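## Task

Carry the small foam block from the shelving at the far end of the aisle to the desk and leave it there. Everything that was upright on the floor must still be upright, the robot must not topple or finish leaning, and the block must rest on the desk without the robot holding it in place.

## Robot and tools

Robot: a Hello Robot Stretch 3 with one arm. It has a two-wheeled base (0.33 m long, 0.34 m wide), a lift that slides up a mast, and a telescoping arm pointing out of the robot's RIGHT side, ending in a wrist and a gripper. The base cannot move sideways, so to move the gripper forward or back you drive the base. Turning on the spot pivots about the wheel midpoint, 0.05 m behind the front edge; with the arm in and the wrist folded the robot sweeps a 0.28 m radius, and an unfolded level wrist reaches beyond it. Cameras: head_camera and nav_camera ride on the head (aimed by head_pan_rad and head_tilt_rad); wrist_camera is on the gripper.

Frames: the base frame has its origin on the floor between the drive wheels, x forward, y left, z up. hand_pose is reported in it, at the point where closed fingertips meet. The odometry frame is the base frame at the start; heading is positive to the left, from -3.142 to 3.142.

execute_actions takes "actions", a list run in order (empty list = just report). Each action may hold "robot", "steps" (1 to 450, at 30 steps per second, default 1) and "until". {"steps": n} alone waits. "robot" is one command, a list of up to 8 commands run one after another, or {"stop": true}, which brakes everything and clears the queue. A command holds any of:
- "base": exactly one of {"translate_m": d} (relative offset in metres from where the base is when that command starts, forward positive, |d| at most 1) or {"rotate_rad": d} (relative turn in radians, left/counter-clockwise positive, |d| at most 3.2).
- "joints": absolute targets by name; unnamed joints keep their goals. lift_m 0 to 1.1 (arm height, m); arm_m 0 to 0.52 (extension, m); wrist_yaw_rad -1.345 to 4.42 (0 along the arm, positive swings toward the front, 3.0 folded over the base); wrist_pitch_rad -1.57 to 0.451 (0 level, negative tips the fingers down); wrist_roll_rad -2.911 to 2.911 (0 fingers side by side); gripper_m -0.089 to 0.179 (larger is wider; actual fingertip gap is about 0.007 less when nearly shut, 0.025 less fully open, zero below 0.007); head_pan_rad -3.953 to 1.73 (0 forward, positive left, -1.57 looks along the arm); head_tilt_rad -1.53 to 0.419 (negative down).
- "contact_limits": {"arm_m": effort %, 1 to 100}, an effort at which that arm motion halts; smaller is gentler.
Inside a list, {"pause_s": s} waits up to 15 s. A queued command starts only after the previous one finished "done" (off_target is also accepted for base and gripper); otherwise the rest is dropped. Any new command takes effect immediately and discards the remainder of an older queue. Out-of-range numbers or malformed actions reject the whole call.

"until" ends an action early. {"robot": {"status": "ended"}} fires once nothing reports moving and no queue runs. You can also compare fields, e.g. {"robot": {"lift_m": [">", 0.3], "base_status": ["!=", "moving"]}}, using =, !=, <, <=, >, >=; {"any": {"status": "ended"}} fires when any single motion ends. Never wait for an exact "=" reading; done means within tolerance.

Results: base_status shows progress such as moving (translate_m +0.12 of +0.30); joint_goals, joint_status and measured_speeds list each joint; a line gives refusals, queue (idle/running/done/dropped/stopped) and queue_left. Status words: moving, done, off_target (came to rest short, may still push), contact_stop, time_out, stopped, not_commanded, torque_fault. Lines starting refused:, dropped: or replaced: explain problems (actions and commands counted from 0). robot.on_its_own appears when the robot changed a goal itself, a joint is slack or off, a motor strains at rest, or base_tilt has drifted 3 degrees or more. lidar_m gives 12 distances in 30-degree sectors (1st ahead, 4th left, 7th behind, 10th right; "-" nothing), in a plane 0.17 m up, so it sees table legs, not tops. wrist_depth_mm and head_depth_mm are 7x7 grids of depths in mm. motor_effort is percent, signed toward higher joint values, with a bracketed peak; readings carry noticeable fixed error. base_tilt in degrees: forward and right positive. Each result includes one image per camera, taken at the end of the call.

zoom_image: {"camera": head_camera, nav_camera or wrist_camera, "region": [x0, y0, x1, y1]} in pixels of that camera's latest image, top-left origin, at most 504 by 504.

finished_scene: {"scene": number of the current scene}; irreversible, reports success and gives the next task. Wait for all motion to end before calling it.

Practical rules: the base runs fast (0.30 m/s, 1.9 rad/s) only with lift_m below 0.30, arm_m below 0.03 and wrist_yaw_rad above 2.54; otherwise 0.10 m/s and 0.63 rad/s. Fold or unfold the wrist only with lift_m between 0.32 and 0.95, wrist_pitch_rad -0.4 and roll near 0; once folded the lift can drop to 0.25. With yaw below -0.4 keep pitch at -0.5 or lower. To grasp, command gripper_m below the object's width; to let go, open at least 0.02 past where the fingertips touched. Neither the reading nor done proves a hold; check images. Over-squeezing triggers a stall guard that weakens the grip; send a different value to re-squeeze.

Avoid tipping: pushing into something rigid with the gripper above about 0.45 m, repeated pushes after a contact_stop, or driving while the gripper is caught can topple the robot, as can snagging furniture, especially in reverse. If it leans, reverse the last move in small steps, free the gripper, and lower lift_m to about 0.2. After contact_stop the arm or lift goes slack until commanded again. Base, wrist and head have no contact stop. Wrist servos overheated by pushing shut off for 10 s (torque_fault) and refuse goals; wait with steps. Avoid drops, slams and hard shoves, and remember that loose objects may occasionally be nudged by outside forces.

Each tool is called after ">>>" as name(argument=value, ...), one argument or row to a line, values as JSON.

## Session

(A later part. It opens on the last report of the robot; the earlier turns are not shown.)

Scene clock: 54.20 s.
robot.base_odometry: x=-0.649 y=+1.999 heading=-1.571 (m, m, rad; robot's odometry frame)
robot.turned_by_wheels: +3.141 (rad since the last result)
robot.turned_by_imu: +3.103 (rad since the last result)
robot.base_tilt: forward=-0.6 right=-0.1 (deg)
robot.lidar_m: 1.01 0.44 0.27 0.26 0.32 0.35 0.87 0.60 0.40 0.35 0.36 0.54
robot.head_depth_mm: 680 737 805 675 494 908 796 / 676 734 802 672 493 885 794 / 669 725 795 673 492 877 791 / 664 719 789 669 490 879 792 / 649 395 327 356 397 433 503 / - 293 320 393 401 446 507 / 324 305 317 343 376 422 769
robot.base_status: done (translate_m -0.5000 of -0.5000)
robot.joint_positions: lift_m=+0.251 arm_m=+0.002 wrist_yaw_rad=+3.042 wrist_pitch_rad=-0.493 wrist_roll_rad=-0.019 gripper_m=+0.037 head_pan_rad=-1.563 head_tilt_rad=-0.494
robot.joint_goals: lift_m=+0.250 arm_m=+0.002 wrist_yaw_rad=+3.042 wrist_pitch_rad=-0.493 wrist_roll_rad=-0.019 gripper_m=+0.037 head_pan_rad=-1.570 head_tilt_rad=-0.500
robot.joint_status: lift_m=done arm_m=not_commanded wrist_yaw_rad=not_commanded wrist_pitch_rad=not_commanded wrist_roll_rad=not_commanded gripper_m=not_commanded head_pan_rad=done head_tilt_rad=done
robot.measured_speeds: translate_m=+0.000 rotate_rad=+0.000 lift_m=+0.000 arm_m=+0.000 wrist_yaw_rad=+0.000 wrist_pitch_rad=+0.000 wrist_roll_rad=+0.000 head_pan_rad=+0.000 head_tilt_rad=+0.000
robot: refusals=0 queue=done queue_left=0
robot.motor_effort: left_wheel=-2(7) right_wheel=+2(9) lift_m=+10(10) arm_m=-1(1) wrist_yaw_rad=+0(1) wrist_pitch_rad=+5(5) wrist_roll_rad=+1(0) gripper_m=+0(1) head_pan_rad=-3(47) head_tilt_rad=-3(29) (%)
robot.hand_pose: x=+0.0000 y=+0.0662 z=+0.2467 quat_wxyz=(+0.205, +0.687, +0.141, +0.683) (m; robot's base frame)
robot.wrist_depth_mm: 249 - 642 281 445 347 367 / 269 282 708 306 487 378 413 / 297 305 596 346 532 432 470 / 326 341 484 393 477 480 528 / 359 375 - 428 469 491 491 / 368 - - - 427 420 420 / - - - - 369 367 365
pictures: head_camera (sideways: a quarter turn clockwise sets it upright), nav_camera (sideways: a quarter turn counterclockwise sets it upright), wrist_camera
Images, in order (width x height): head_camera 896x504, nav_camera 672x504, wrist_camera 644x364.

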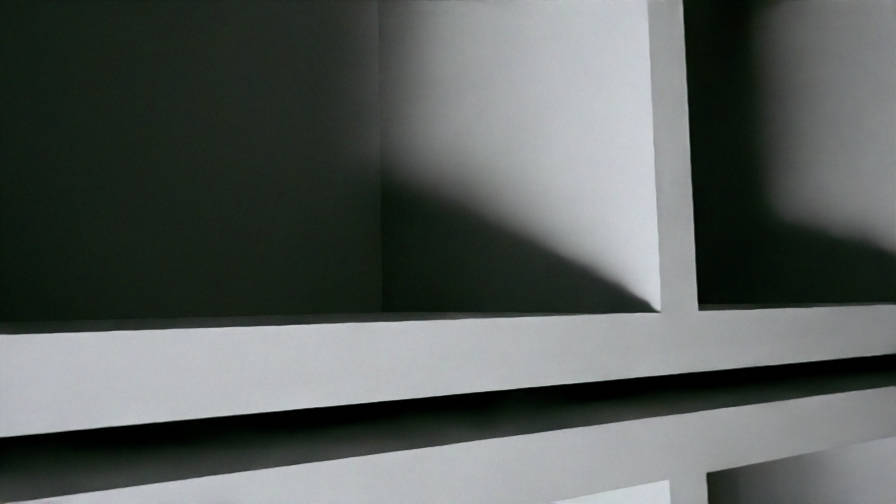

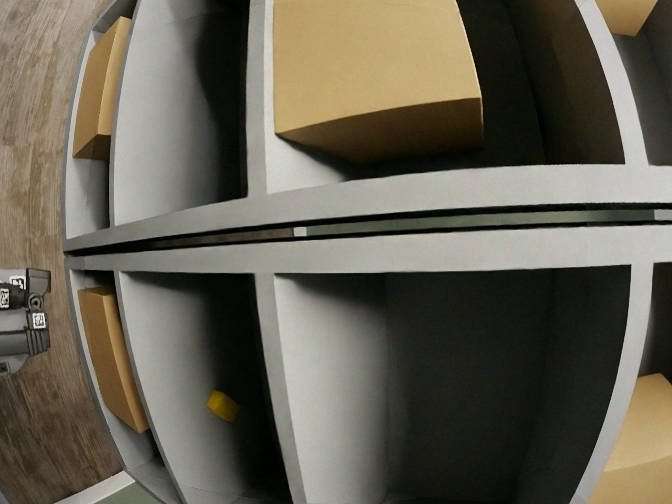

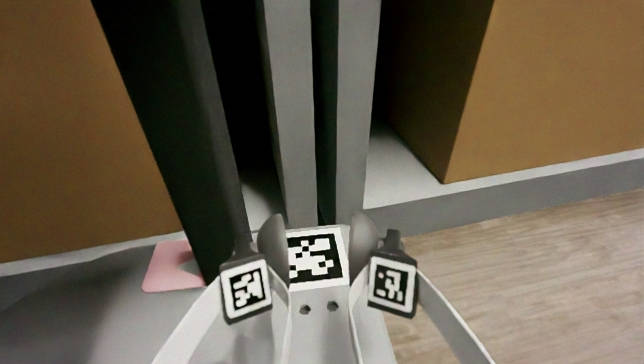

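>>> execute_actions(
  actions=[
    {"robot":{"base":{"translate_m":-0.35},"joints":{"head_tilt_rad":-0.9}},"steps":450,"until":{"robot":{"status":"ended"}}},
  ],
)

Scene clock: 57.23 s.
robot.base_odometry: x=-0.648 y=+2.349 heading=-1.571 (m, m, rad; robot's odometry frame)
robot.turned_by_wheels: +0.000 (rad since the last result)
robot.turned_by_imu: +0.000 (rad since the last result)
robot.base_tilt: forward=-0.7 right=+0.0 (deg)
robot.lidar_m: 1.14 0.42 0.25 0.24 0.24 0.53 0.53 0.54 0.44 0.41 0.42 0.53
robot.head_depth_mm: 722 557 478 976 862 1217 1139 / 718 557 478 976 858 1222 1135 / 714 556 477 954 861 1174 1152 / 708 555 472 960 846 1081 1164 / 702 555 467 977 839 1060 1137 / 699 554 463 970 837 1029 1128 / 693 554 463 976 840 1079 1135
robot.base_status: done (translate_m -0.3500 of -0.3500)
robot.joint_positions: lift_m=+0.251 arm_m=+0.002 wrist_yaw_rad=+3.042 wrist_pitch_rad=-0.493 wrist_roll_rad=-0.019 gripper_m=+0.037 head_pan_rad=-1.563 head_tilt_rad=-0.888
robot.joint_goals: lift_m=+0.250 arm_m=+0.002 wrist_yaw_rad=+3.042 wrist_pitch_rad=-0.493 wrist_roll_rad=-0.019 gripper_m=+0.037 head_pan_rad=-1.570 head_tilt_rad=-0.900
robot.joint_status: lift_m=done arm_m=not_commanded wrist_yaw_rad=not_commanded wrist_pitch_rad=not_commanded wrist_roll_rad=not_commanded gripper_m=not_commanded head_pan_rad=done head_tilt_rad=done
robot.measured_speeds: translate_m=+0.000 rotate_rad=+0.000 lift_m=+0.000 arm_m=+0.000 wrist_yaw_rad=+0.000 wrist_pitch_rad=+0.000 wrist_roll_rad=+0.000 head_pan_rad=+0.000 head_tilt_rad=+0.000
robot: refusals=0 queue=done queue_left=0
robot.motor_effort: left_wheel=+0(7) right_wheel=+1(6) lift_m=+10(10) arm_m=-1(1) wrist_yaw_rad=+0(0) wrist_pitch_rad=+5(5) wrist_roll_rad=+0(0) gripper_m=-1(1) head_pan_rad=-3(3) head_tilt_rad=-9(41) (%)
robot.hand_pose: x=+0.0000 y=+0.0662 z=+0.2467 quat_wxyz=(+0.205, +0.687, +0.141, +0.683) (m; robot's base frame)
robot.wrist_depth_mm: 217 - 245 259 276 300 336 / 236 248 269 285 309 342 357 / 264 272 299 318 346 433 399 / 472 300 333 360 391 450 480 / 399 333 - 393 426 463 483 / 362 - - - 435 419 423 / - - - - 366 366 362
pictures: head_camera (sideways: a quarter turn clockwise sets it upright), nav_camera (sideways: a quarter turn counterclockwise sets it upright), wrist_camera
Images, in order (width x height): head_camera 896x504, nav_camera 672x504, wrist_camera 644x364.

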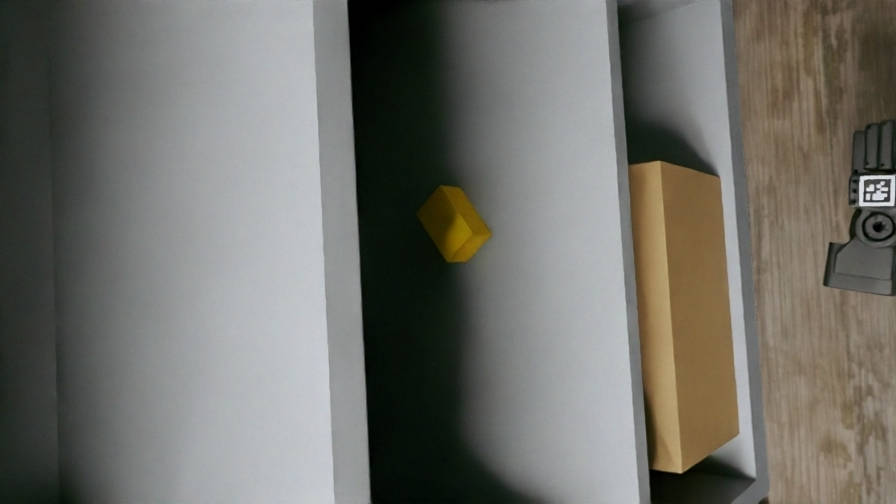

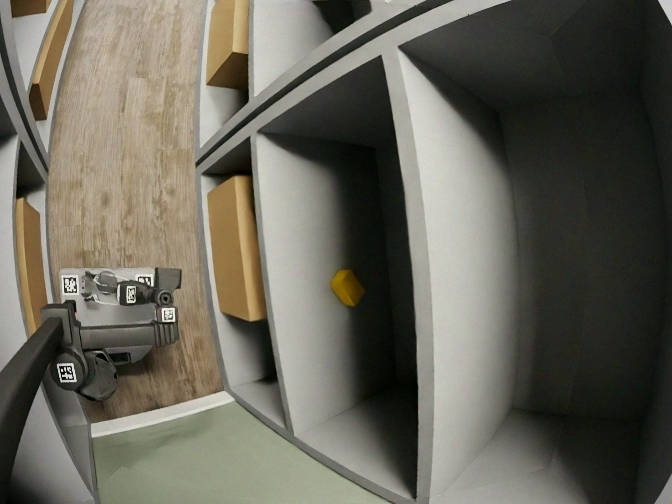

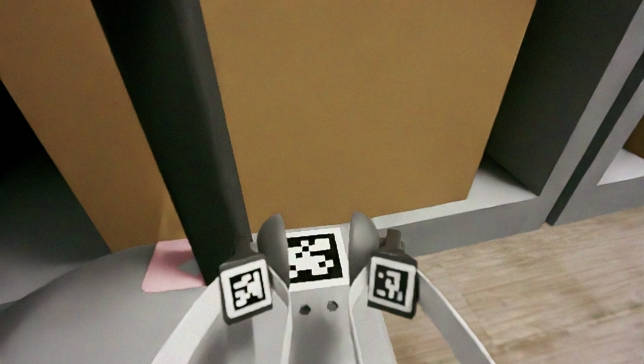

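>>> execute_actions(
  actions=[
    {"robot":[{"joints":{"lift_m":0.65}},{"joints":{"wrist_yaw_rad":0.0,"wrist_pitch_rad":-0.4,"wrist_roll_rad":0,"gripper_m":0.15}}],"steps":450,"until":{"robot":{"status":"ended"}}},
  ],
)

Scene clock: 64.73 s.
robot.base_odometry: x=-0.648 y=+2.349 heading=-1.571 (m, m, rad; robot's odometry frame)
robot.turned_by_wheels: +0.000 (rad since the last result)
robot.turned_by_imu: -0.001 (rad since the last result)
robot.base_tilt: forward=-0.7 right=-0.1 (deg)
robot.lidar_m: 1.14 0.42 0.26 0.24 0.24 0.53 0.53 0.54 0.44 0.41 0.42 0.53
robot.head_depth_mm: 724 557 478 977 862 1212 - / 717 557 479 972 860 1211 - / 714 557 477 953 858 1198 - / 706 556 472 950 843 1044 1127 / 702 555 466 974 851 1059 1134 / 696 554 463 972 842 1032 1135 / 695 555 462 972 841 1076 1131
robot.base_status: done (translate_m -0.3500 of -0.3500)
robot.joint_positions: lift_m=+0.649 arm_m=+0.002 wrist_yaw_rad=+0.003 wrist_pitch_rad=-0.421 wrist_roll_rad=-0.006 gripper_m=+0.150 head_pan_rad=-1.563 head_tilt_rad=-0.888
robot.joint_goals: lift_m=+0.650 arm_m=+0.002 wrist_yaw_rad=+0.000 wrist_pitch_rad=-0.400 wrist_roll_rad=+0.000 gripper_m=+0.150 head_pan_rad=-1.570 head_tilt_rad=-0.900
robot.joint_status: lift_m=done arm_m=not_commanded wrist_yaw_rad=done wrist_pitch_rad=done wrist_roll_rad=done gripper_m=done head_pan_rad=done head_tilt_rad=done
robot.measured_speeds: translate_m=+0.000 rotate_rad=+0.000 lift_m=+0.000 arm_m=+0.000 wrist_yaw_rad=+0.000 wrist_pitch_rad=+0.000 wrist_roll_rad=+0.000 head_pan_rad=+0.000 head_tilt_rad=+0.000
robot: refusals=0 queue=done queue_left=0
robot.motor_effort: left_wheel=-1(1) right_wheel=+1(2) lift_m=+29(31) arm_m=-2(1) wrist_yaw_rad=-2(2) wrist_pitch_rad=+7(8) wrist_roll_rad=+2(4) gripper_m=+0(80) head_pan_rad=-3(3) head_tilt_rad=-9(8) (%)
robot.hand_pose: x=-0.0209 y=-0.3710 z=+0.6614 quat_wxyz=(+0.694, +0.149, -0.689, -0.147) (m; robot's base frame)
robot.wrist_depth_mm: 491 507 533 551 571 570 426 / 523 556 563 612 628 615 430 / 546 588 591 577 572 554 445 / 458 451 442 425 434 425 410 / 367 377 358 353 350 356 341 / 303 - 296 294 292 - 296 / 259 252 258 268 282 642 438
pictures: head_camera (sideways: a quarter turn clockwise sets it upright), nav_camera (sideways: a quarter turn counterclockwise sets it upright), wrist_camera
Images, in order (width x height): head_camera 896x504, nav_camera 672x504, wrist_camera 644x364.

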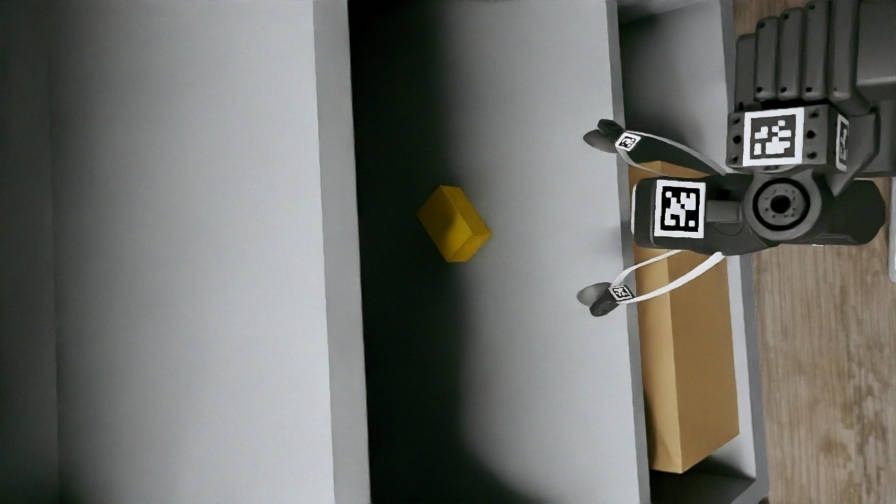

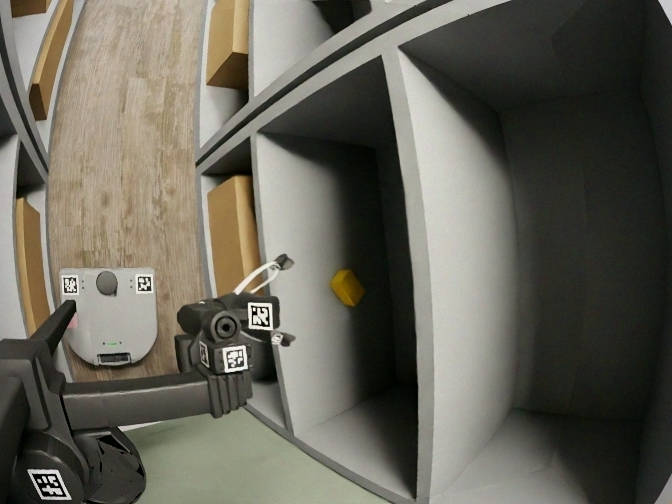

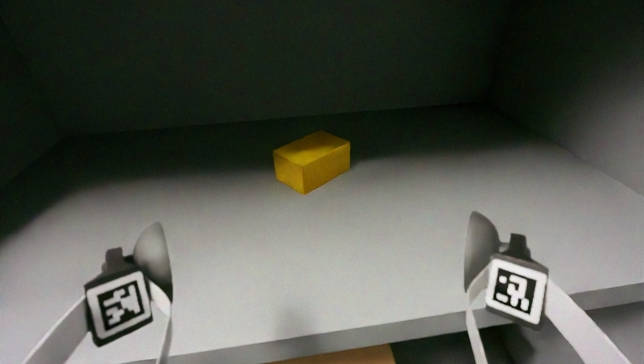

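>>> execute_actions(
  actions=[
    {"robot":{"joints":{"lift_m":0.53,"arm_m":0.12}},"steps":450,"until":{"robot":{"status":"ended"}}},
  ],
)

Scene clock: 66.97 s.
robot.base_odometry: x=-0.648 y=+2.349 heading=-1.571 (m, m, rad; robot's odometry frame)
robot.turned_by_wheels: +0.000 (rad since the last result)
robot.turned_by_imu: +0.000 (rad since the last result)
robot.base_tilt: forward=-0.7 right=-0.1 (deg)
robot.lidar_m: 1.14 0.42 0.25 0.24 0.24 0.53 0.53 0.54 0.44 0.41 0.42 0.53
robot.head_depth_mm: 726 558 478 975 859 1219 1132 / 718 555 477 982 859 - - / 716 555 477 960 858 - 1131 / 709 554 473 956 862 1116 1130 / 702 554 467 973 841 1054 1131 / 699 556 463 977 840 1029 1136 / 694 553 463 973 841 1087 1130
robot.base_status: done (translate_m -0.3500 of -0.3500)
robot.joint_positions: lift_m=+0.533 arm_m=+0.119 wrist_yaw_rad=-0.005 wrist_pitch_rad=-0.391 wrist_roll_rad=-0.008 gripper_m=+0.150 head_pan_rad=-1.563 head_tilt_rad=-0.889
robot.joint_goals: lift_m=+0.533 arm_m=+0.120 wrist_yaw_rad=+0.000 wrist_pitch_rad=-0.400 wrist_roll_rad=+0.000 gripper_m=+0.150 head_pan_rad=-1.570 head_tilt_rad=-0.900
robot.joint_status: lift_m=contact_stop arm_m=done wrist_yaw_rad=done wrist_pitch_rad=done wrist_roll_rad=done gripper_m=done head_pan_rad=done head_tilt_rad=done
robot.measured_speeds: translate_m=+0.000 rotate_rad=+0.000 lift_m=+0.000 arm_m=+0.000 wrist_yaw_rad=+0.000 wrist_pitch_rad=+0.000 wrist_roll_rad=+0.000 head_pan_rad=+0.000 head_tilt_rad=+0.000
robot: refusals=0 queue=dropped queue_left=0
robot.on_its_own: lift_m is slack since a contact_stop, until your next command for it
robot.motor_effort: left_wheel=-2(2) right_wheel=+1(2) lift_m=+19(29) arm_m=+10(11) wrist_yaw_rad=+4(4) wrist_pitch_rad=-3(7) wrist_roll_rad=+3(3) gripper_m=-2(2) head_pan_rad=-3(3) head_tilt_rad=-9(8) (%)
robot.hand_pose: x=-0.0226 y=-0.4919 z=+0.5522 quat_wxyz=(+0.696, +0.137, -0.691, -0.139) (m; robot's base frame)
robot.wrist_depth_mm: 399 410 422 443 462 474 413 / 426 441 450 469 478 480 398 / 359 349 317 260 330 323 319 / 260 256 252 247 246 240 238 / 206 211 200 198 195 200 190 / 171 - 166 164 163 - 160 / - 138 140 140 139 137 137
pictures: head_camera (sideways: a quarter turn clockwise sets it upright), nav_camera (sideways: a quarter turn counterclockwise sets it upright), wrist_camera
Images, in order (width x height): head_camera 896x504, nav_camera 672x504, wrist_camera 644x364.

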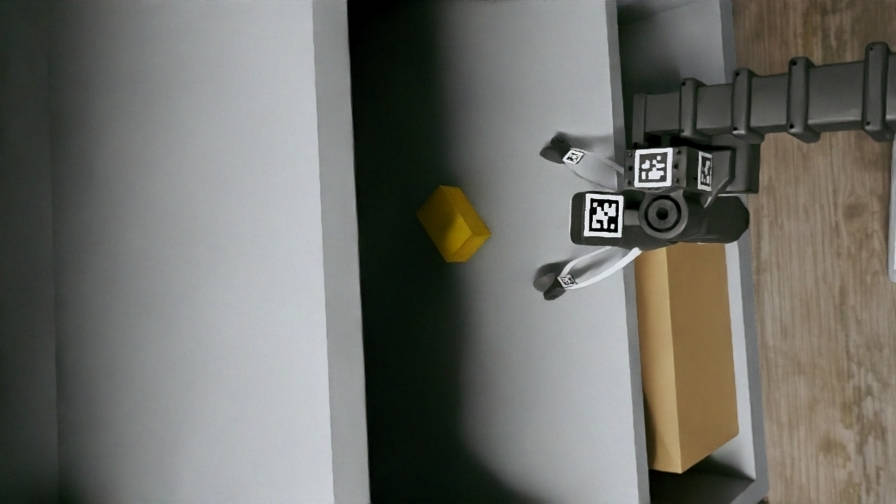

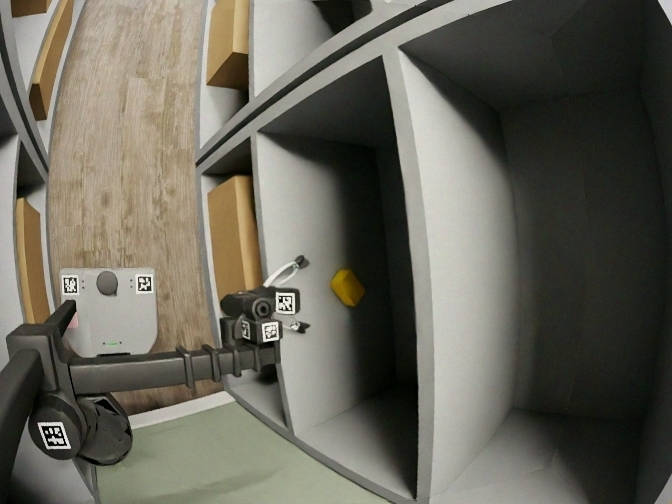

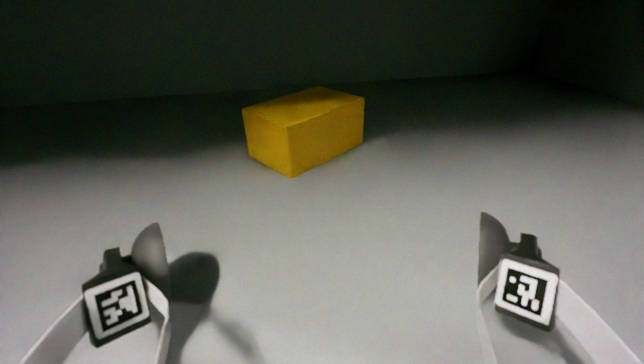

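>>> execute_actions(
  actions=[
    {"robot":[{"joints":{"lift_m":0.548}},{"joints":{"arm_m":0.235}}],"steps":450,"until":{"robot":{"status":"ended"}}},
  ],
)

Scene clock: 69.87 s.
robot.base_odometry: x=-0.648 y=+2.349 heading=-1.571 (m, m, rad; robot's odometry frame)
robot.turned_by_wheels: +0.000 (rad since the last result)
robot.turned_by_imu: -0.001 (rad since the last result)
robot.base_tilt: forward=-0.7 right=-0.1 (deg)
robot.lidar_m: 1.14 0.42 0.25 0.24 0.24 0.53 0.53 0.54 0.44 0.41 0.42 0.53
robot.head_depth_mm: 724 556 478 973 861 1210 1137 / 715 556 477 979 858 - - / 710 555 477 998 - 1178 1130 / 709 555 472 993 830 1083 1132 / 704 554 467 975 840 1057 1132 / 697 553 462 976 838 1036 1135 / 692 554 461 970 839 1078 1130
robot.base_status: done (translate_m -0.3500 of -0.3500)
robot.joint_positions: lift_m=+0.547 arm_m=+0.235 wrist_yaw_rad=-0.002 wrist_pitch_rad=-0.414 wrist_roll_rad=-0.006 gripper_m=+0.150 head_pan_rad=-1.563 head_tilt_rad=-0.889
robot.joint_goals: lift_m=+0.548 arm_m=+0.235 wrist_yaw_rad=+0.000 wrist_pitch_rad=-0.400 wrist_roll_rad=+0.000 gripper_m=+0.150 head_pan_rad=-1.570 head_tilt_rad=-0.900
robot.joint_status: lift_m=done arm_m=done wrist_yaw_rad=done wrist_pitch_rad=done wrist_roll_rad=done gripper_m=done head_pan_rad=done head_tilt_rad=done
robot.measured_speeds: translate_m=+0.000 rotate_rad=+0.000 lift_m=+0.000 arm_m=+0.000 wrist_yaw_rad=+0.000 wrist_pitch_rad=+0.000 wrist_roll_rad=+0.000 head_pan_rad=+0.000 head_tilt_rad=+0.000
robot: refusals=0 queue=done queue_left=0
robot.motor_effort: left_wheel=+0(1) right_wheel=+1(2) lift_m=+29(27) arm_m=+5(11) wrist_yaw_rad=+2(4) wrist_pitch_rad=+4(4) wrist_roll_rad=+2(3) gripper_m=+0(3) head_pan_rad=-3(4) head_tilt_rad=-7(7) (%)
robot.hand_pose: x=-0.0219 y=-0.6045 z=+0.5610 quat_wxyz=(+0.694, +0.145, -0.690, -0.146) (m; robot's base frame)
robot.wrist_depth_mm: 301 314 321 335 354 366 370 / 326 337 351 364 382 401 393 / 342 352 350 342 337 331 322 / 270 267 241 177 243 250 248 / 214 220 176 160 203 208 200 / 179 - 170 167 171 - 168 / - 147 150 149 147 145 144
pictures: head_camera (sideways: a quarter turn clockwise sets it upright), nav_camera (sideways: a quarter turn counterclockwise sets it upright), wrist_camera
Images, in order (width x height): head_camera 896x504, nav_camera 672x504, wrist_camera 644x364.

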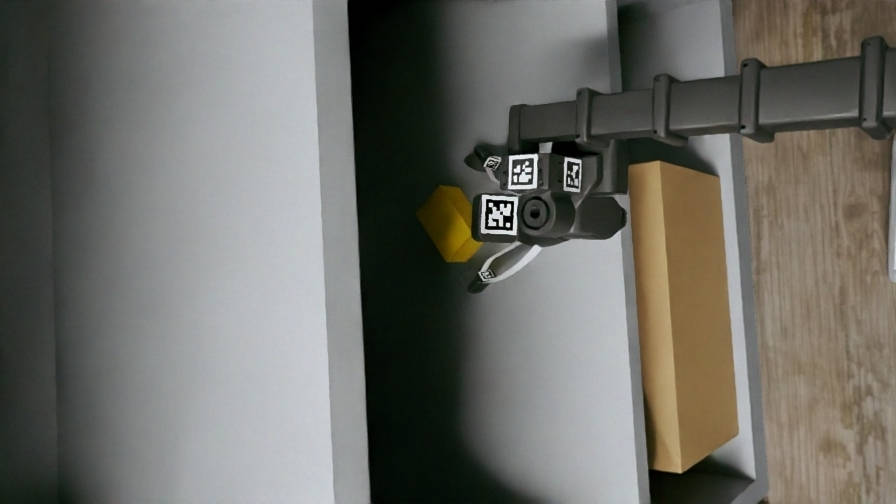

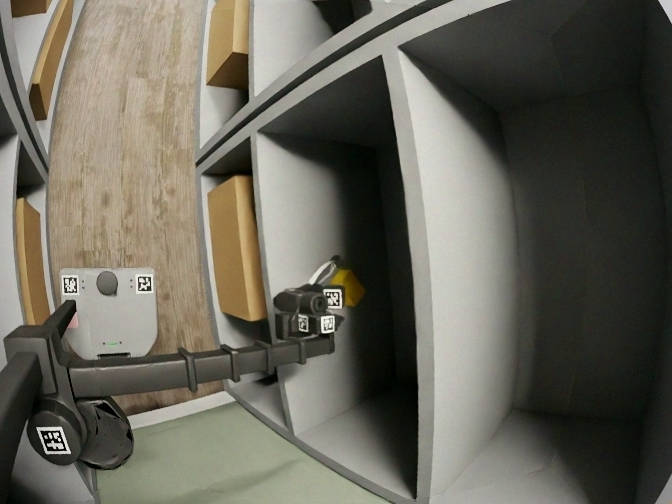

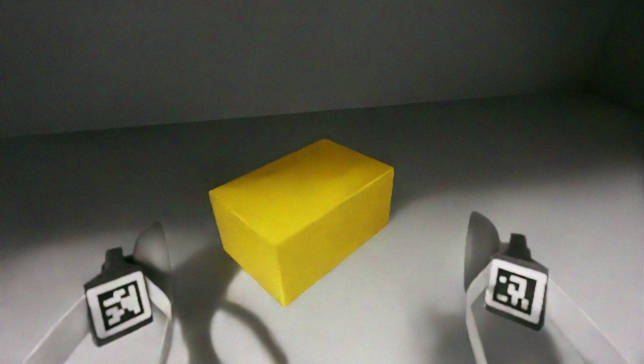

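>>> execute_actions(
  actions=[
    {"robot":[{"joints":{"arm_m":0.275}},{"joints":{"gripper_m":0.0}}],"steps":450,"until":{"robot":{"status":"ended"}}},
    {"steps":15},
  ],
)

Scene clock: 73.53 s.
robot.base_odometry: x=-0.648 y=+2.349 heading=-1.571 (m, m, rad; robot's odometry frame)
robot.turned_by_wheels: +0.000 (rad since the last result)
robot.turned_by_imu: -0.001 (rad since the last result)
robot.base_tilt: forward=-0.7 right=-0.1 (deg)
robot.lidar_m: 1.14 0.42 0.25 0.24 0.24 0.53 0.53 0.54 0.44 0.41 0.42 0.53
robot.head_depth_mm: 721 557 477 974 856 1215 1134 / 717 556 477 981 856 - - / 713 555 476 997 829 1170 1135 / 706 556 472 997 827 1086 1132 / 702 555 468 971 842 1053 1136 / 697 555 462 975 842 1036 1131 / 694 554 462 972 841 1086 1131
robot.base_status: done (translate_m -0.3500 of -0.3500)
robot.joint_positions: lift_m=+0.547 arm_m=+0.275 wrist_yaw_rad=-0.001 wrist_pitch_rad=-0.415 wrist_roll_rad=-0.006 gripper_m=+0.001 head_pan_rad=-1.563 head_tilt_rad=-0.889
robot.joint_goals: lift_m=+0.548 arm_m=+0.275 wrist_yaw_rad=+0.000 wrist_pitch_rad=-0.400 wrist_roll_rad=+0.000 gripper_m=+0.000 head_pan_rad=-1.570 head_tilt_rad=-0.900
robot.joint_status: lift_m=done arm_m=done wrist_yaw_rad=done wrist_pitch_rad=done wrist_roll_rad=done gripper_m=done head_pan_rad=done head_tilt_rad=done
robot.measured_speeds: translate_m=+0.000 rotate_rad=+0.000 lift_m=+0.000 arm_m=+0.000 wrist_yaw_rad=+0.000 wrist_pitch_rad=+0.000 wrist_roll_rad=+0.000 head_pan_rad=+0.000 head_tilt_rad=+0.000
robot: refusals=0 queue=done queue_left=0
robot.motor_effort: left_wheel=-1(1) right_wheel=+1(1) lift_m=+29(29) arm_m=+5(5) wrist_yaw_rad=+1(1) wrist_pitch_rad=+5(5) wrist_roll_rad=+2(2) gripper_m=-24(97) head_pan_rad=-3(4) head_tilt_rad=-8(8) (%)
robot.hand_pose: x=-0.0218 y=-0.6444 z=+0.5608 quat_wxyz=(+0.694, +0.146, -0.690, -0.146) (m; robot's base frame)
robot.wrist_depth_mm: 270 277 290 297 312 327 337 / 290 300 315 326 341 355 366 / 317 320 330 341 333 327 324 / 268 265 261 175 232 248 246 / 214 212 210 139 199 202 199 / 178 176 153 138 149 169 167 / 152 151 149 146 147 146 144
pictures: head_camera (sideways: a quarter turn clockwise sets it upright), nav_camera (sideways: a quarter turn counterclockwise sets it upright), wrist_camera
Images, in order (width x height): head_camera 896x504, nav_camera 672x504, wrist_camera 644x364.

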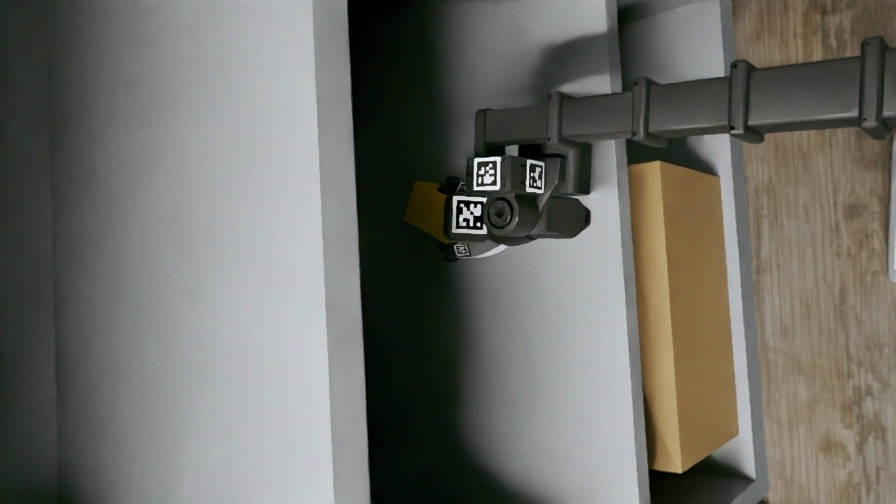

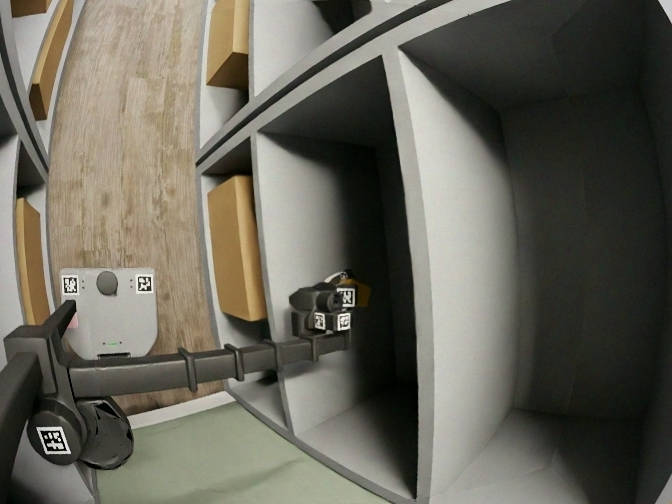

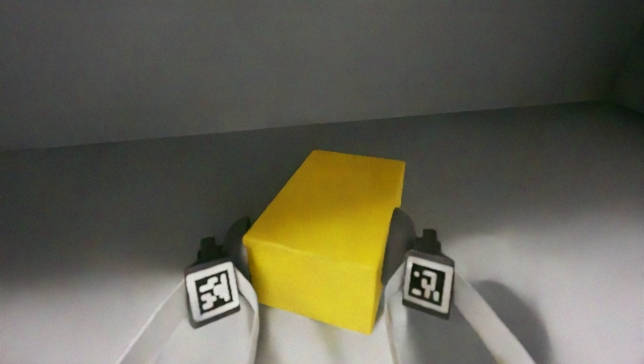

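>>> execute_actions(
  actions=[
    {"robot":[{"joints":{"lift_m":0.6}},{"joints":{"arm_m":0.0}},{"joints":{"wrist_yaw_rad":2.9,"head_pan_rad":0,"head_tilt_rad":-0.5}},{"joints":{"lift_m":0.28}}],"steps":450,"until":{"robot":{"status":"ended"}}},
  ],
)

Scene clock: 84.13 s.
robot.base_odometry: x=-0.648 y=+2.349 heading=-1.571 (m, m, rad; robot's odometry frame)
robot.turned_by_wheels: +0.000 (rad since the last result)
robot.turned_by_imu: -0.002 (rad since the last result)
robot.base_tilt: forward=-0.7 right=-0.1 (deg)
robot.lidar_m: 1.14 0.42 0.25 0.24 0.24 0.53 0.53 0.54 0.44 0.41 0.42 0.53
robot.head_depth_mm: 1110 1185 981 1455 1199 1047 1176 / 3690 1257 1358 1459 1397 1389 1285 / 3669 - - 2742 2030 1621 1332 / 3778 3906 - 2734 2030 1601 1331 / 3681 3890 - 2756 2027 1603 1332 / 3629 3792 - 1975 1816 1558 1307 / 1093 1167 1205 1140 1032 970 998
robot.base_status: done (translate_m -0.3500 of -0.3500)
robot.joint_positions: lift_m=+0.281 arm_m=+0.002 wrist_yaw_rad=+2.898 wrist_pitch_rad=-0.419 wrist_roll_rad=-0.005 gripper_m=+0.013 head_pan_rad=-0.007 head_tilt_rad=-0.507
robot.joint_goals: lift_m=+0.280 arm_m=+0.000 wrist_yaw_rad=+2.900 wrist_pitch_rad=-0.400 wrist_roll_rad=+0.000 gripper_m=+0.012 head_pan_rad=+0.000 head_tilt_rad=-0.500
robot.joint_status: lift_m=done arm_m=done wrist_yaw_rad=done wrist_pitch_rad=done wrist_roll_rad=done gripper_m=done head_pan_rad=done head_tilt_rad=done
robot.measured_speeds: translate_m=+0.000 rotate_rad=+0.000 lift_m=+0.000 arm_m=+0.000 wrist_yaw_rad=+0.000 wrist_pitch_rad=+0.000 wrist_roll_rad=+0.000 head_pan_rad=+0.000 head_tilt_rad=+0.000
robot: refusals=0 queue=done queue_left=0
robot.on_its_own: gripper_m is held at +0.012, not at your +0.000, by its stall guard, which is not easing now
robot.motor_effort: left_wheel=-1(0) right_wheel=+1(1) lift_m=+10(28) arm_m=-5(5) wrist_yaw_rad=+2(3) wrist_pitch_rad=+6(6) wrist_roll_rad=+2(2) gripper_m=-20(22) head_pan_rad=+4(51) head_tilt_rad=+5(36) (%)
robot.hand_pose: x=+0.0330 y=+0.0704 z=+0.2930 quat_wxyz=(+0.230, +0.703, +0.063, +0.670) (m; robot's base frame)
robot.wrist_depth_mm: - 543 449 419 451 372 438 / - 257 272 298 339 402 492 / - 269 290 325 373 436 546 / 253 - 315 177 425 479 599 / 277 - 326 140 470 536 567 / 302 322 - 138 140 477 477 / 352 - - 403 415 413 412
pictures: head_camera (sideways: a quarter turn clockwise sets it upright), nav_camera (sideways: a quarter turn counterclockwise sets it upright), wrist_camera
Images, in order (width x height): head_camera 896x504, nav_camera 672x504, wrist_camera 644x364.

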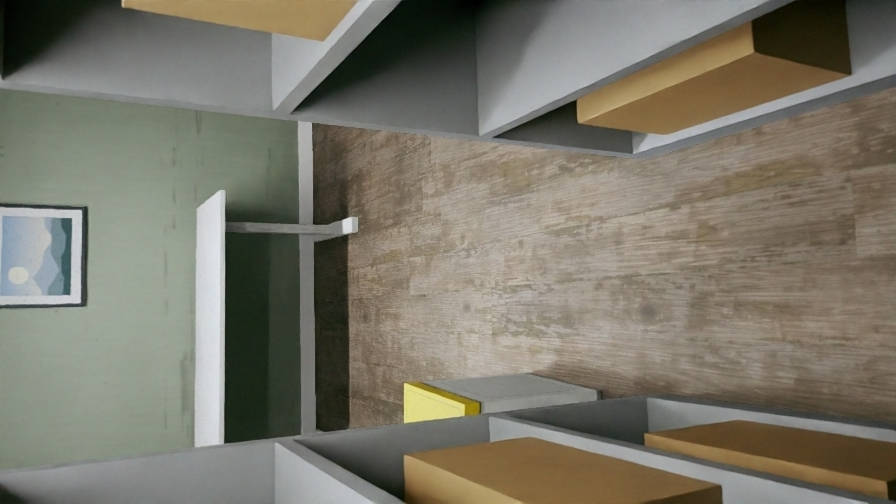

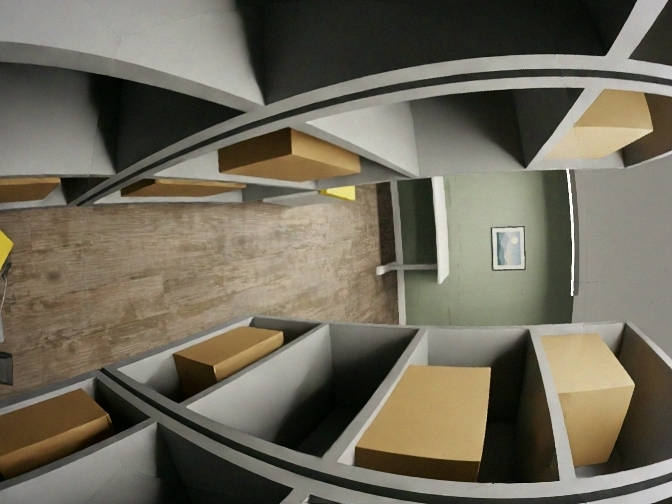

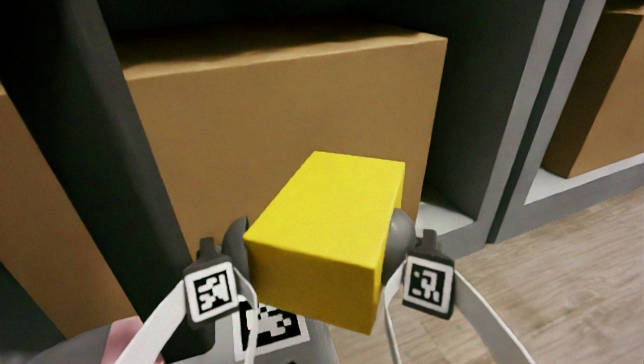

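>>> execute_actions(
  actions=[
    {"robot":[{"base":{"translate_m":1.0}},{"base":{"translate_m":1.0}}],"steps":450,"until":{"robot":{"status":"ended"}}},
  ],
)

Scene clock: 94.33 s.
robot.base_odometry: x=-0.649 y=+0.349 heading=-1.571 (m, m, rad; robot's odometry frame)
robot.turned_by_wheels: +0.000 (rad since the last result)
robot.turned_by_imu: -0.005 (rad since the last result)
robot.base_tilt: forward=-0.6 right=+0.0 (deg)
robot.lidar_m: 1.77 2.02 2.15 0.51 0.43 0.57 1.27 0.67 0.83 1.75 1.77 2.24
robot.head_depth_mm: 1983 2161 2386 2542 2049 1621 1338 / 1968 2121 2338 2531 2044 1608 1332 / 1940 2123 2055 2505 2007 1617 1335 / 1927 2112 1890 2437 2041 1619 1330 / 1898 2061 1884 2491 2016 1609 1329 / 1882 2065 1862 2449 2004 1597 1337 / 1877 2017 1861 2423 2018 1598 1318
robot.base_status: done (translate_m +1.0000 of +1.0000)
robot.joint_positions: lift_m=+0.281 arm_m=+0.002 wrist_yaw_rad=+2.898 wrist_pitch_rad=-0.419 wrist_roll_rad=-0.005 gripper_m=+0.013 head_pan_rad=-0.007 head_tilt_rad=-0.506
robot.joint_goals: lift_m=+0.280 arm_m=+0.000 wrist_yaw_rad=+2.900 wrist_pitch_rad=-0.400 wrist_roll_rad=+0.000 gripper_m=+0.012 head_pan_rad=+0.000 head_tilt_rad=-0.500
robot.joint_status: lift_m=done arm_m=done wrist_yaw_rad=done wrist_pitch_rad=done wrist_roll_rad=done gripper_m=done head_pan_rad=done head_tilt_rad=done
robot.measured_speeds: translate_m=+0.000 rotate_rad=+0.000 lift_m=+0.000 arm_m=+0.000 wrist_yaw_rad=+0.000 wrist_pitch_rad=+0.000 wrist_roll_rad=+0.000 head_pan_rad=+0.000 head_tilt_rad=+0.000
robot: refusals=0 queue=done queue_left=0
robot.on_its_own: gripper_m is held at +0.012, not at your +0.000, by its stall guard, which is not easing now
robot.motor_effort: left_wheel=+0(6) right_wheel=+1(8) lift_m=+10(10) arm_m=-5(5) wrist_yaw_rad=+1(2) wrist_pitch_rad=+6(6) wrist_roll_rad=+2(1) gripper_m=-20(19) head_pan_rad=+4(4) head_tilt_rad=+5(4) (%)
robot.hand_pose: x=+0.0328 y=+0.0704 z=+0.2930 quat_wxyz=(+0.230, +0.702, +0.063, +0.671) (m; robot's base frame)
robot.wrist_depth_mm: - 628 - - - - - / - 602 - - - - - / - 578 - 984 949 917 937 / 422 - 728 177 666 711 689 / 472 - 603 140 576 565 562 / 496 492 - 138 140 487 479 / 451 - - 399 420 414 411
pictures: head_camera (sideways: a quarter turn clockwise sets it upright), nav_camera (sideways: a quarter turn counterclockwise sets it upright), wrist_camera
Images, in order (width x height): head_camera 896x504, nav_camera 672x504, wrist_camera 644x364.

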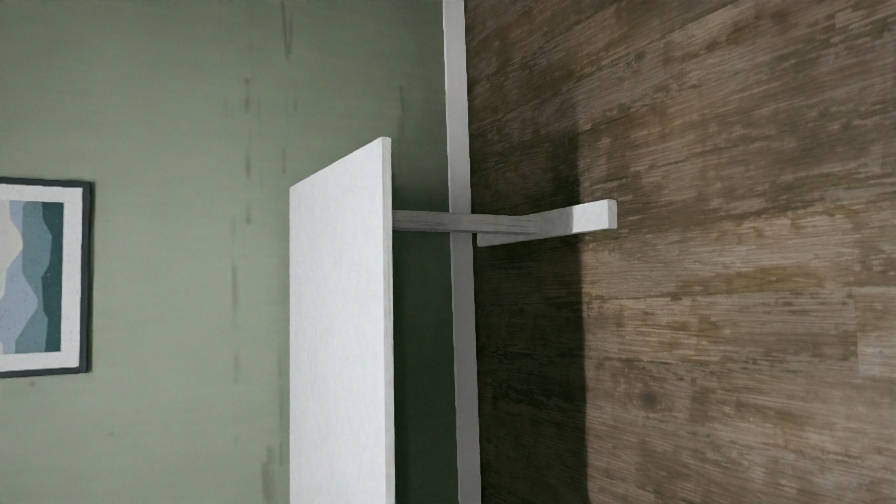

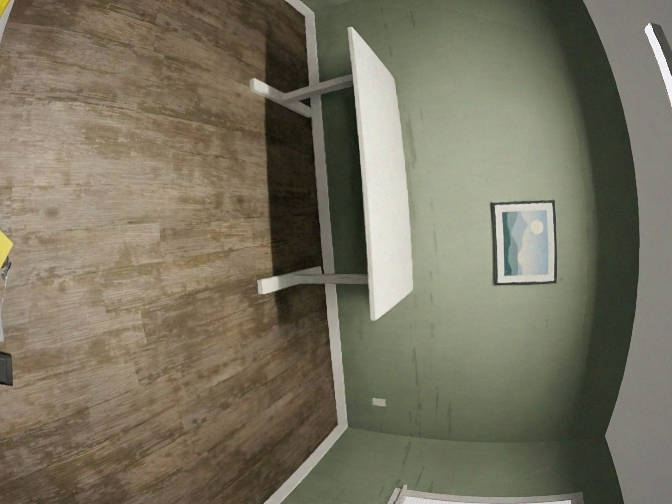

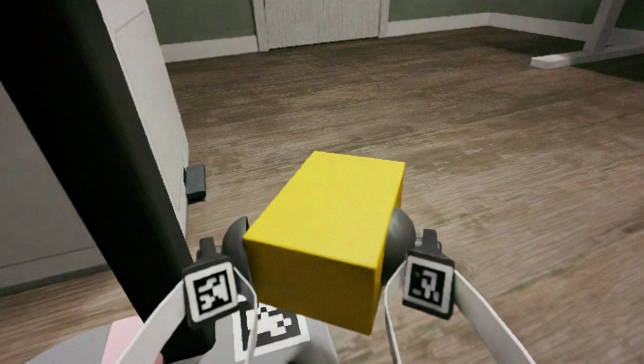

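>>> execute_actions(
  actions=[
    {"robot":[{"base":{"translate_m":0.8}},{"base":{"rotate_rad":1.5708},"joints":{"head_pan_rad":-1.57,"head_tilt_rad":-0.6}},{"base":{"translate_m":0.5}},{"joints":{"lift_m":0.9}},{"joints":{"wrist_yaw_rad":0.0}}],"steps":450,"until":{"robot":{"status":"ended"}}},
  ],
)

Scene clock: 109.60 s.
robot.base_odometry: x=-0.150 y=-0.451 heading=-0.001 (m, m, rad; robot's odometry frame)
robot.turned_by_wheels: +1.571 (rad since the last result)
robot.turned_by_imu: +1.545 (rad since the last result)
robot.base_tilt: forward=-0.7 right=+0.0 (deg)
robot.lidar_m: 1.59 1.61 0.99 0.93 1.73 2.33 2.15 2.17 1.12 1.39 1.08 1.75
robot.head_depth_mm: 1207 1344 1425 1055 842 1513 1276 / 1203 1333 1412 1054 843 1502 1271 / 1195 1311 1406 1046 841 1506 1267 / 1182 1294 1390 1046 843 1497 1288 / 1173 1294 1387 1037 839 1500 1277 / 1158 1279 1369 1045 809 1478 1264 / 1149 1266 1357 1038 808 1496 1256
robot.base_status: done (translate_m +0.5000 of +0.5000)
robot.joint_positions: lift_m=+0.790 arm_m=+0.002 wrist_yaw_rad=+2.898 wrist_pitch_rad=-0.419 wrist_roll_rad=-0.005 gripper_m=+0.013 head_pan_rad=-1.563 head_tilt_rad=-0.593
robot.joint_goals: lift_m=+0.900 arm_m=+0.000 wrist_yaw_rad=+2.900 wrist_pitch_rad=-0.400 wrist_roll_rad=+0.000 gripper_m=+0.012 head_pan_rad=-1.570 head_tilt_rad=-0.600
robot.joint_status: lift_m=moving arm_m=done wrist_yaw_rad=done wrist_pitch_rad=done wrist_roll_rad=done gripper_m=done head_pan_rad=done head_tilt_rad=done
robot.measured_speeds: translate_m=+0.000 rotate_rad=+0.000 lift_m=+0.110 arm_m=+0.000 wrist_yaw_rad=+0.000 wrist_pitch_rad=+0.000 wrist_roll_rad=+0.000 head_pan_rad=+0.000 head_tilt_rad=+0.000
robot: refusals=0 queue=running queue_left=1
robot.on_its_own: gripper_m is held at +0.012, not at your +0.000, by its stall guard, which is not easing now
robot.motor_effort: left_wheel=+0(6) right_wheel=+2(11) lift_m=+23(29) arm_m=-5(5) wrist_yaw_rad=+2(1) wrist_pitch_rad=+6(6) wrist_roll_rad=+2(2) gripper_m=-20(20) head_pan_rad=-4(48) head_tilt_rad=-5(17) (%)
robot.hand_pose: x=+0.0328 y=+0.0704 z=+0.8020 quat_wxyz=(+0.230, +0.702, +0.063, +0.671) (m; robot's base frame)
robot.wrist_depth_mm: - - - - - - - / - - - - - - - / - - - - - - - / - - - 176 - - - / - - - 140 - - - / - - 154 138 140 - - / 973 969 943 922 924 932 894
pictures: head_camera (sideways: a quarter turn clockwise sets it upright), nav_camera (sideways: a quarter turn counterclockwise sets it upright), wrist_camera
Images, in order (width x height): head_camera 896x504, nav_camera 672x504, wrist_camera 644x364.

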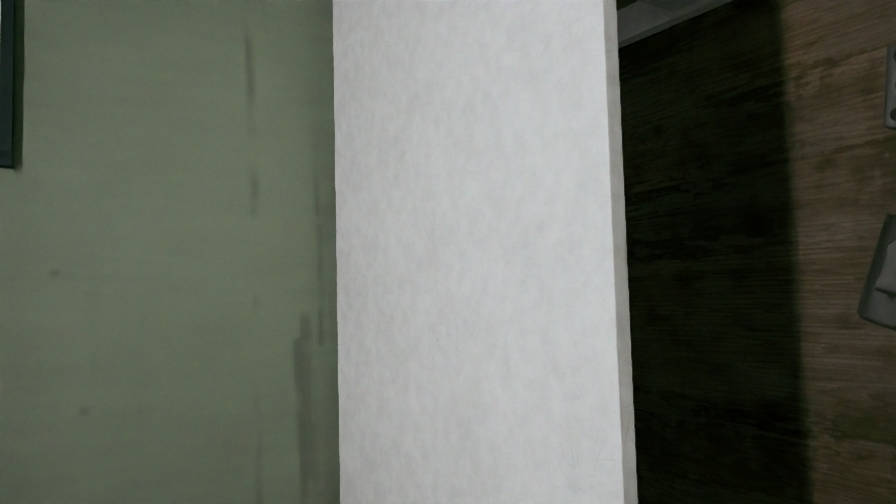

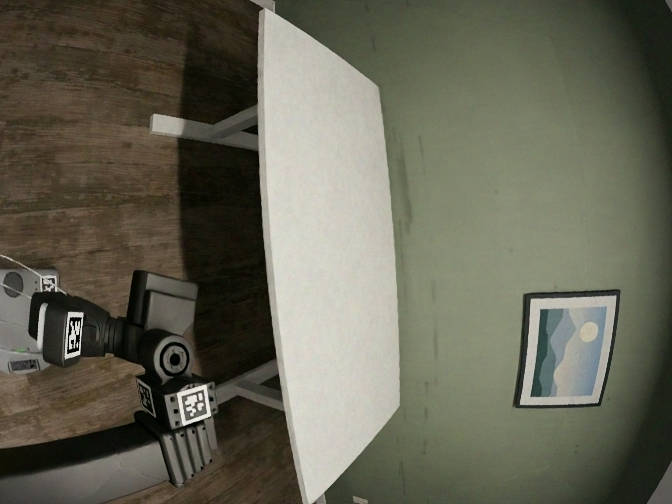

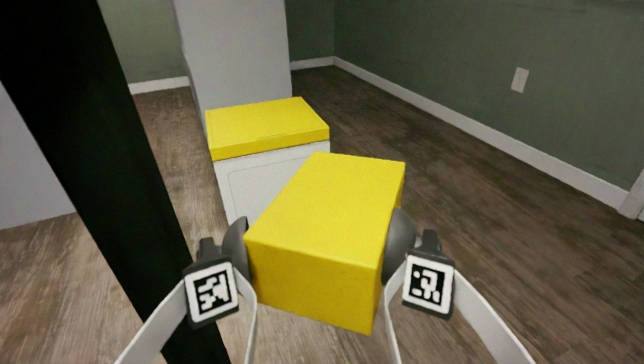

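>>> execute_actions(
  actions=[
    {"steps":450,"until":{"robot":{"status":"ended"}}},
    {"robot":[{"joints":{"arm_m":0.3}},{"joints":{"lift_m":0.7}}],"steps":450,"until":{"robot":{"status":"ended"}}},
  ],
)

Scene clock: 118.77 s.
robot.base_odometry: x=-0.150 y=-0.451 heading=-0.001 (m, m, rad; robot's odometry frame)
robot.turned_by_wheels: +0.000 (rad since the last result)
robot.turned_by_imu: -0.002 (rad since the last result)
robot.base_tilt: forward=-0.7 right=-0.1 (deg)
robot.lidar_m: 1.59 1.61 0.99 0.93 1.73 2.33 2.15 2.17 1.11 1.39 1.08 1.75
robot.head_depth_mm: 1216 1348 1428 1060 846 1505 - / 1204 1320 1411 1054 905 1451 1256 / 1193 1323 1403 1056 - 1451 1266 / 1182 1302 1399 1049 839 1477 1261 / 1177 1290 1391 1048 839 1487 1267 / 1163 1273 1375 1040 809 1491 1264 / 1153 1269 1360 1041 806 1483 1255
robot.base_status: done (translate_m +0.5000 of +0.5000)
robot.joint_positions: lift_m=+0.716 arm_m=+0.300 wrist_yaw_rad=+0.001 wrist_pitch_rad=-0.352 wrist_roll_rad=-0.005 gripper_m=+0.013 head_pan_rad=-1.563 head_tilt_rad=-0.593
robot.joint_goals: lift_m=+0.716 arm_m=+0.300 wrist_yaw_rad=+0.000 wrist_pitch_rad=-0.400 wrist_roll_rad=+0.000 gripper_m=+0.012 head_pan_rad=-1.570 head_tilt_rad=-0.600
robot.joint_status: lift_m=contact_stop arm_m=done wrist_yaw_rad=done wrist_pitch_rad=done wrist_roll_rad=done gripper_m=done head_pan_rad=done head_tilt_rad=done
robot.measured_speeds: translate_m=+0.000 rotate_rad=-0.001 lift_m=-0.006 arm_m=+0.000 wrist_yaw_rad=+0.000 wrist_pitch_rad=+0.120 wrist_roll_rad=+0.000 head_pan_rad=+0.000 head_tilt_rad=+0.000
robot: refusals=0 queue=dropped queue_left=0
robot.on_its_own: gripper_m is held at +0.012, not at your +0.000, by its stall guard, which is not easing now; lift_m is slack since a contact_stop, until your next command for it (your +0.700 is given up)
robot.motor_effort: left_wheel=-1(1) right_wheel=+2(2) lift_m=+22(28) arm_m=+5(5) wrist_yaw_rad=+0(3) wrist_pitch_rad=-19(22) wrist_roll_rad=+2(2) gripper_m=-20(20) head_pan_rad=-3(3) head_tilt_rad=-5(5) (%)
robot.hand_pose: x=-0.0213 y=-0.6768 z=+0.7435 quat_wxyz=(+0.698, +0.125, -0.694, -0.124) (m; robot's base frame)
robot.wrist_depth_mm: 686 717 750 789 822 863 889 / 726 683 643 616 594 568 552 / 407 394 385 377 363 353 347 / 282 277 271 177 246 259 251 / 217 215 211 138 204 202 199 / 176 174 150 138 146 166 164 / 148 147 144 143 142 141 139
pictures: head_camera (sideways: a quarter turn clockwise sets it upright), nav_camera (sideways: a quarter turn counterclockwise sets it upright), wrist_camera
Images, in order (width x height): head_camera 896x504, nav_camera 672x504, wrist_camera 644x364.

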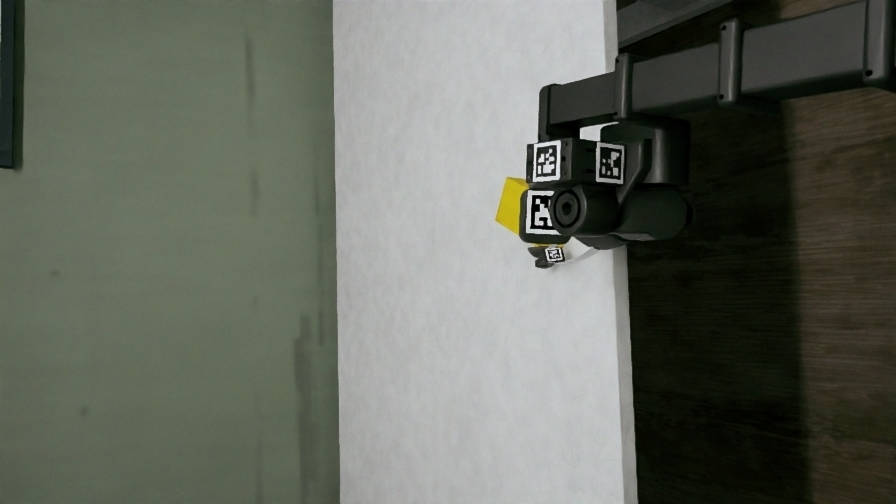

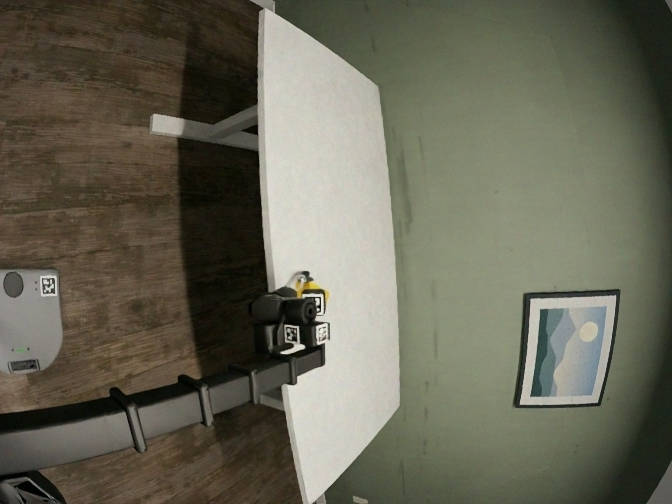

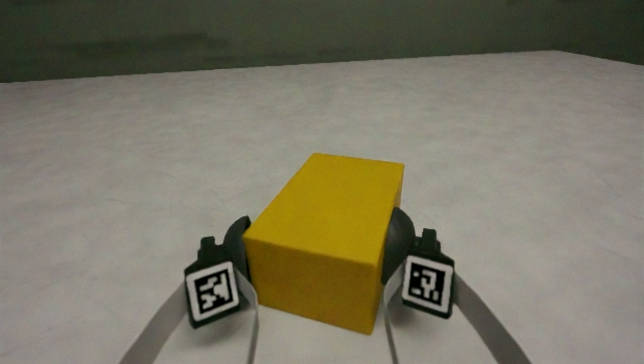

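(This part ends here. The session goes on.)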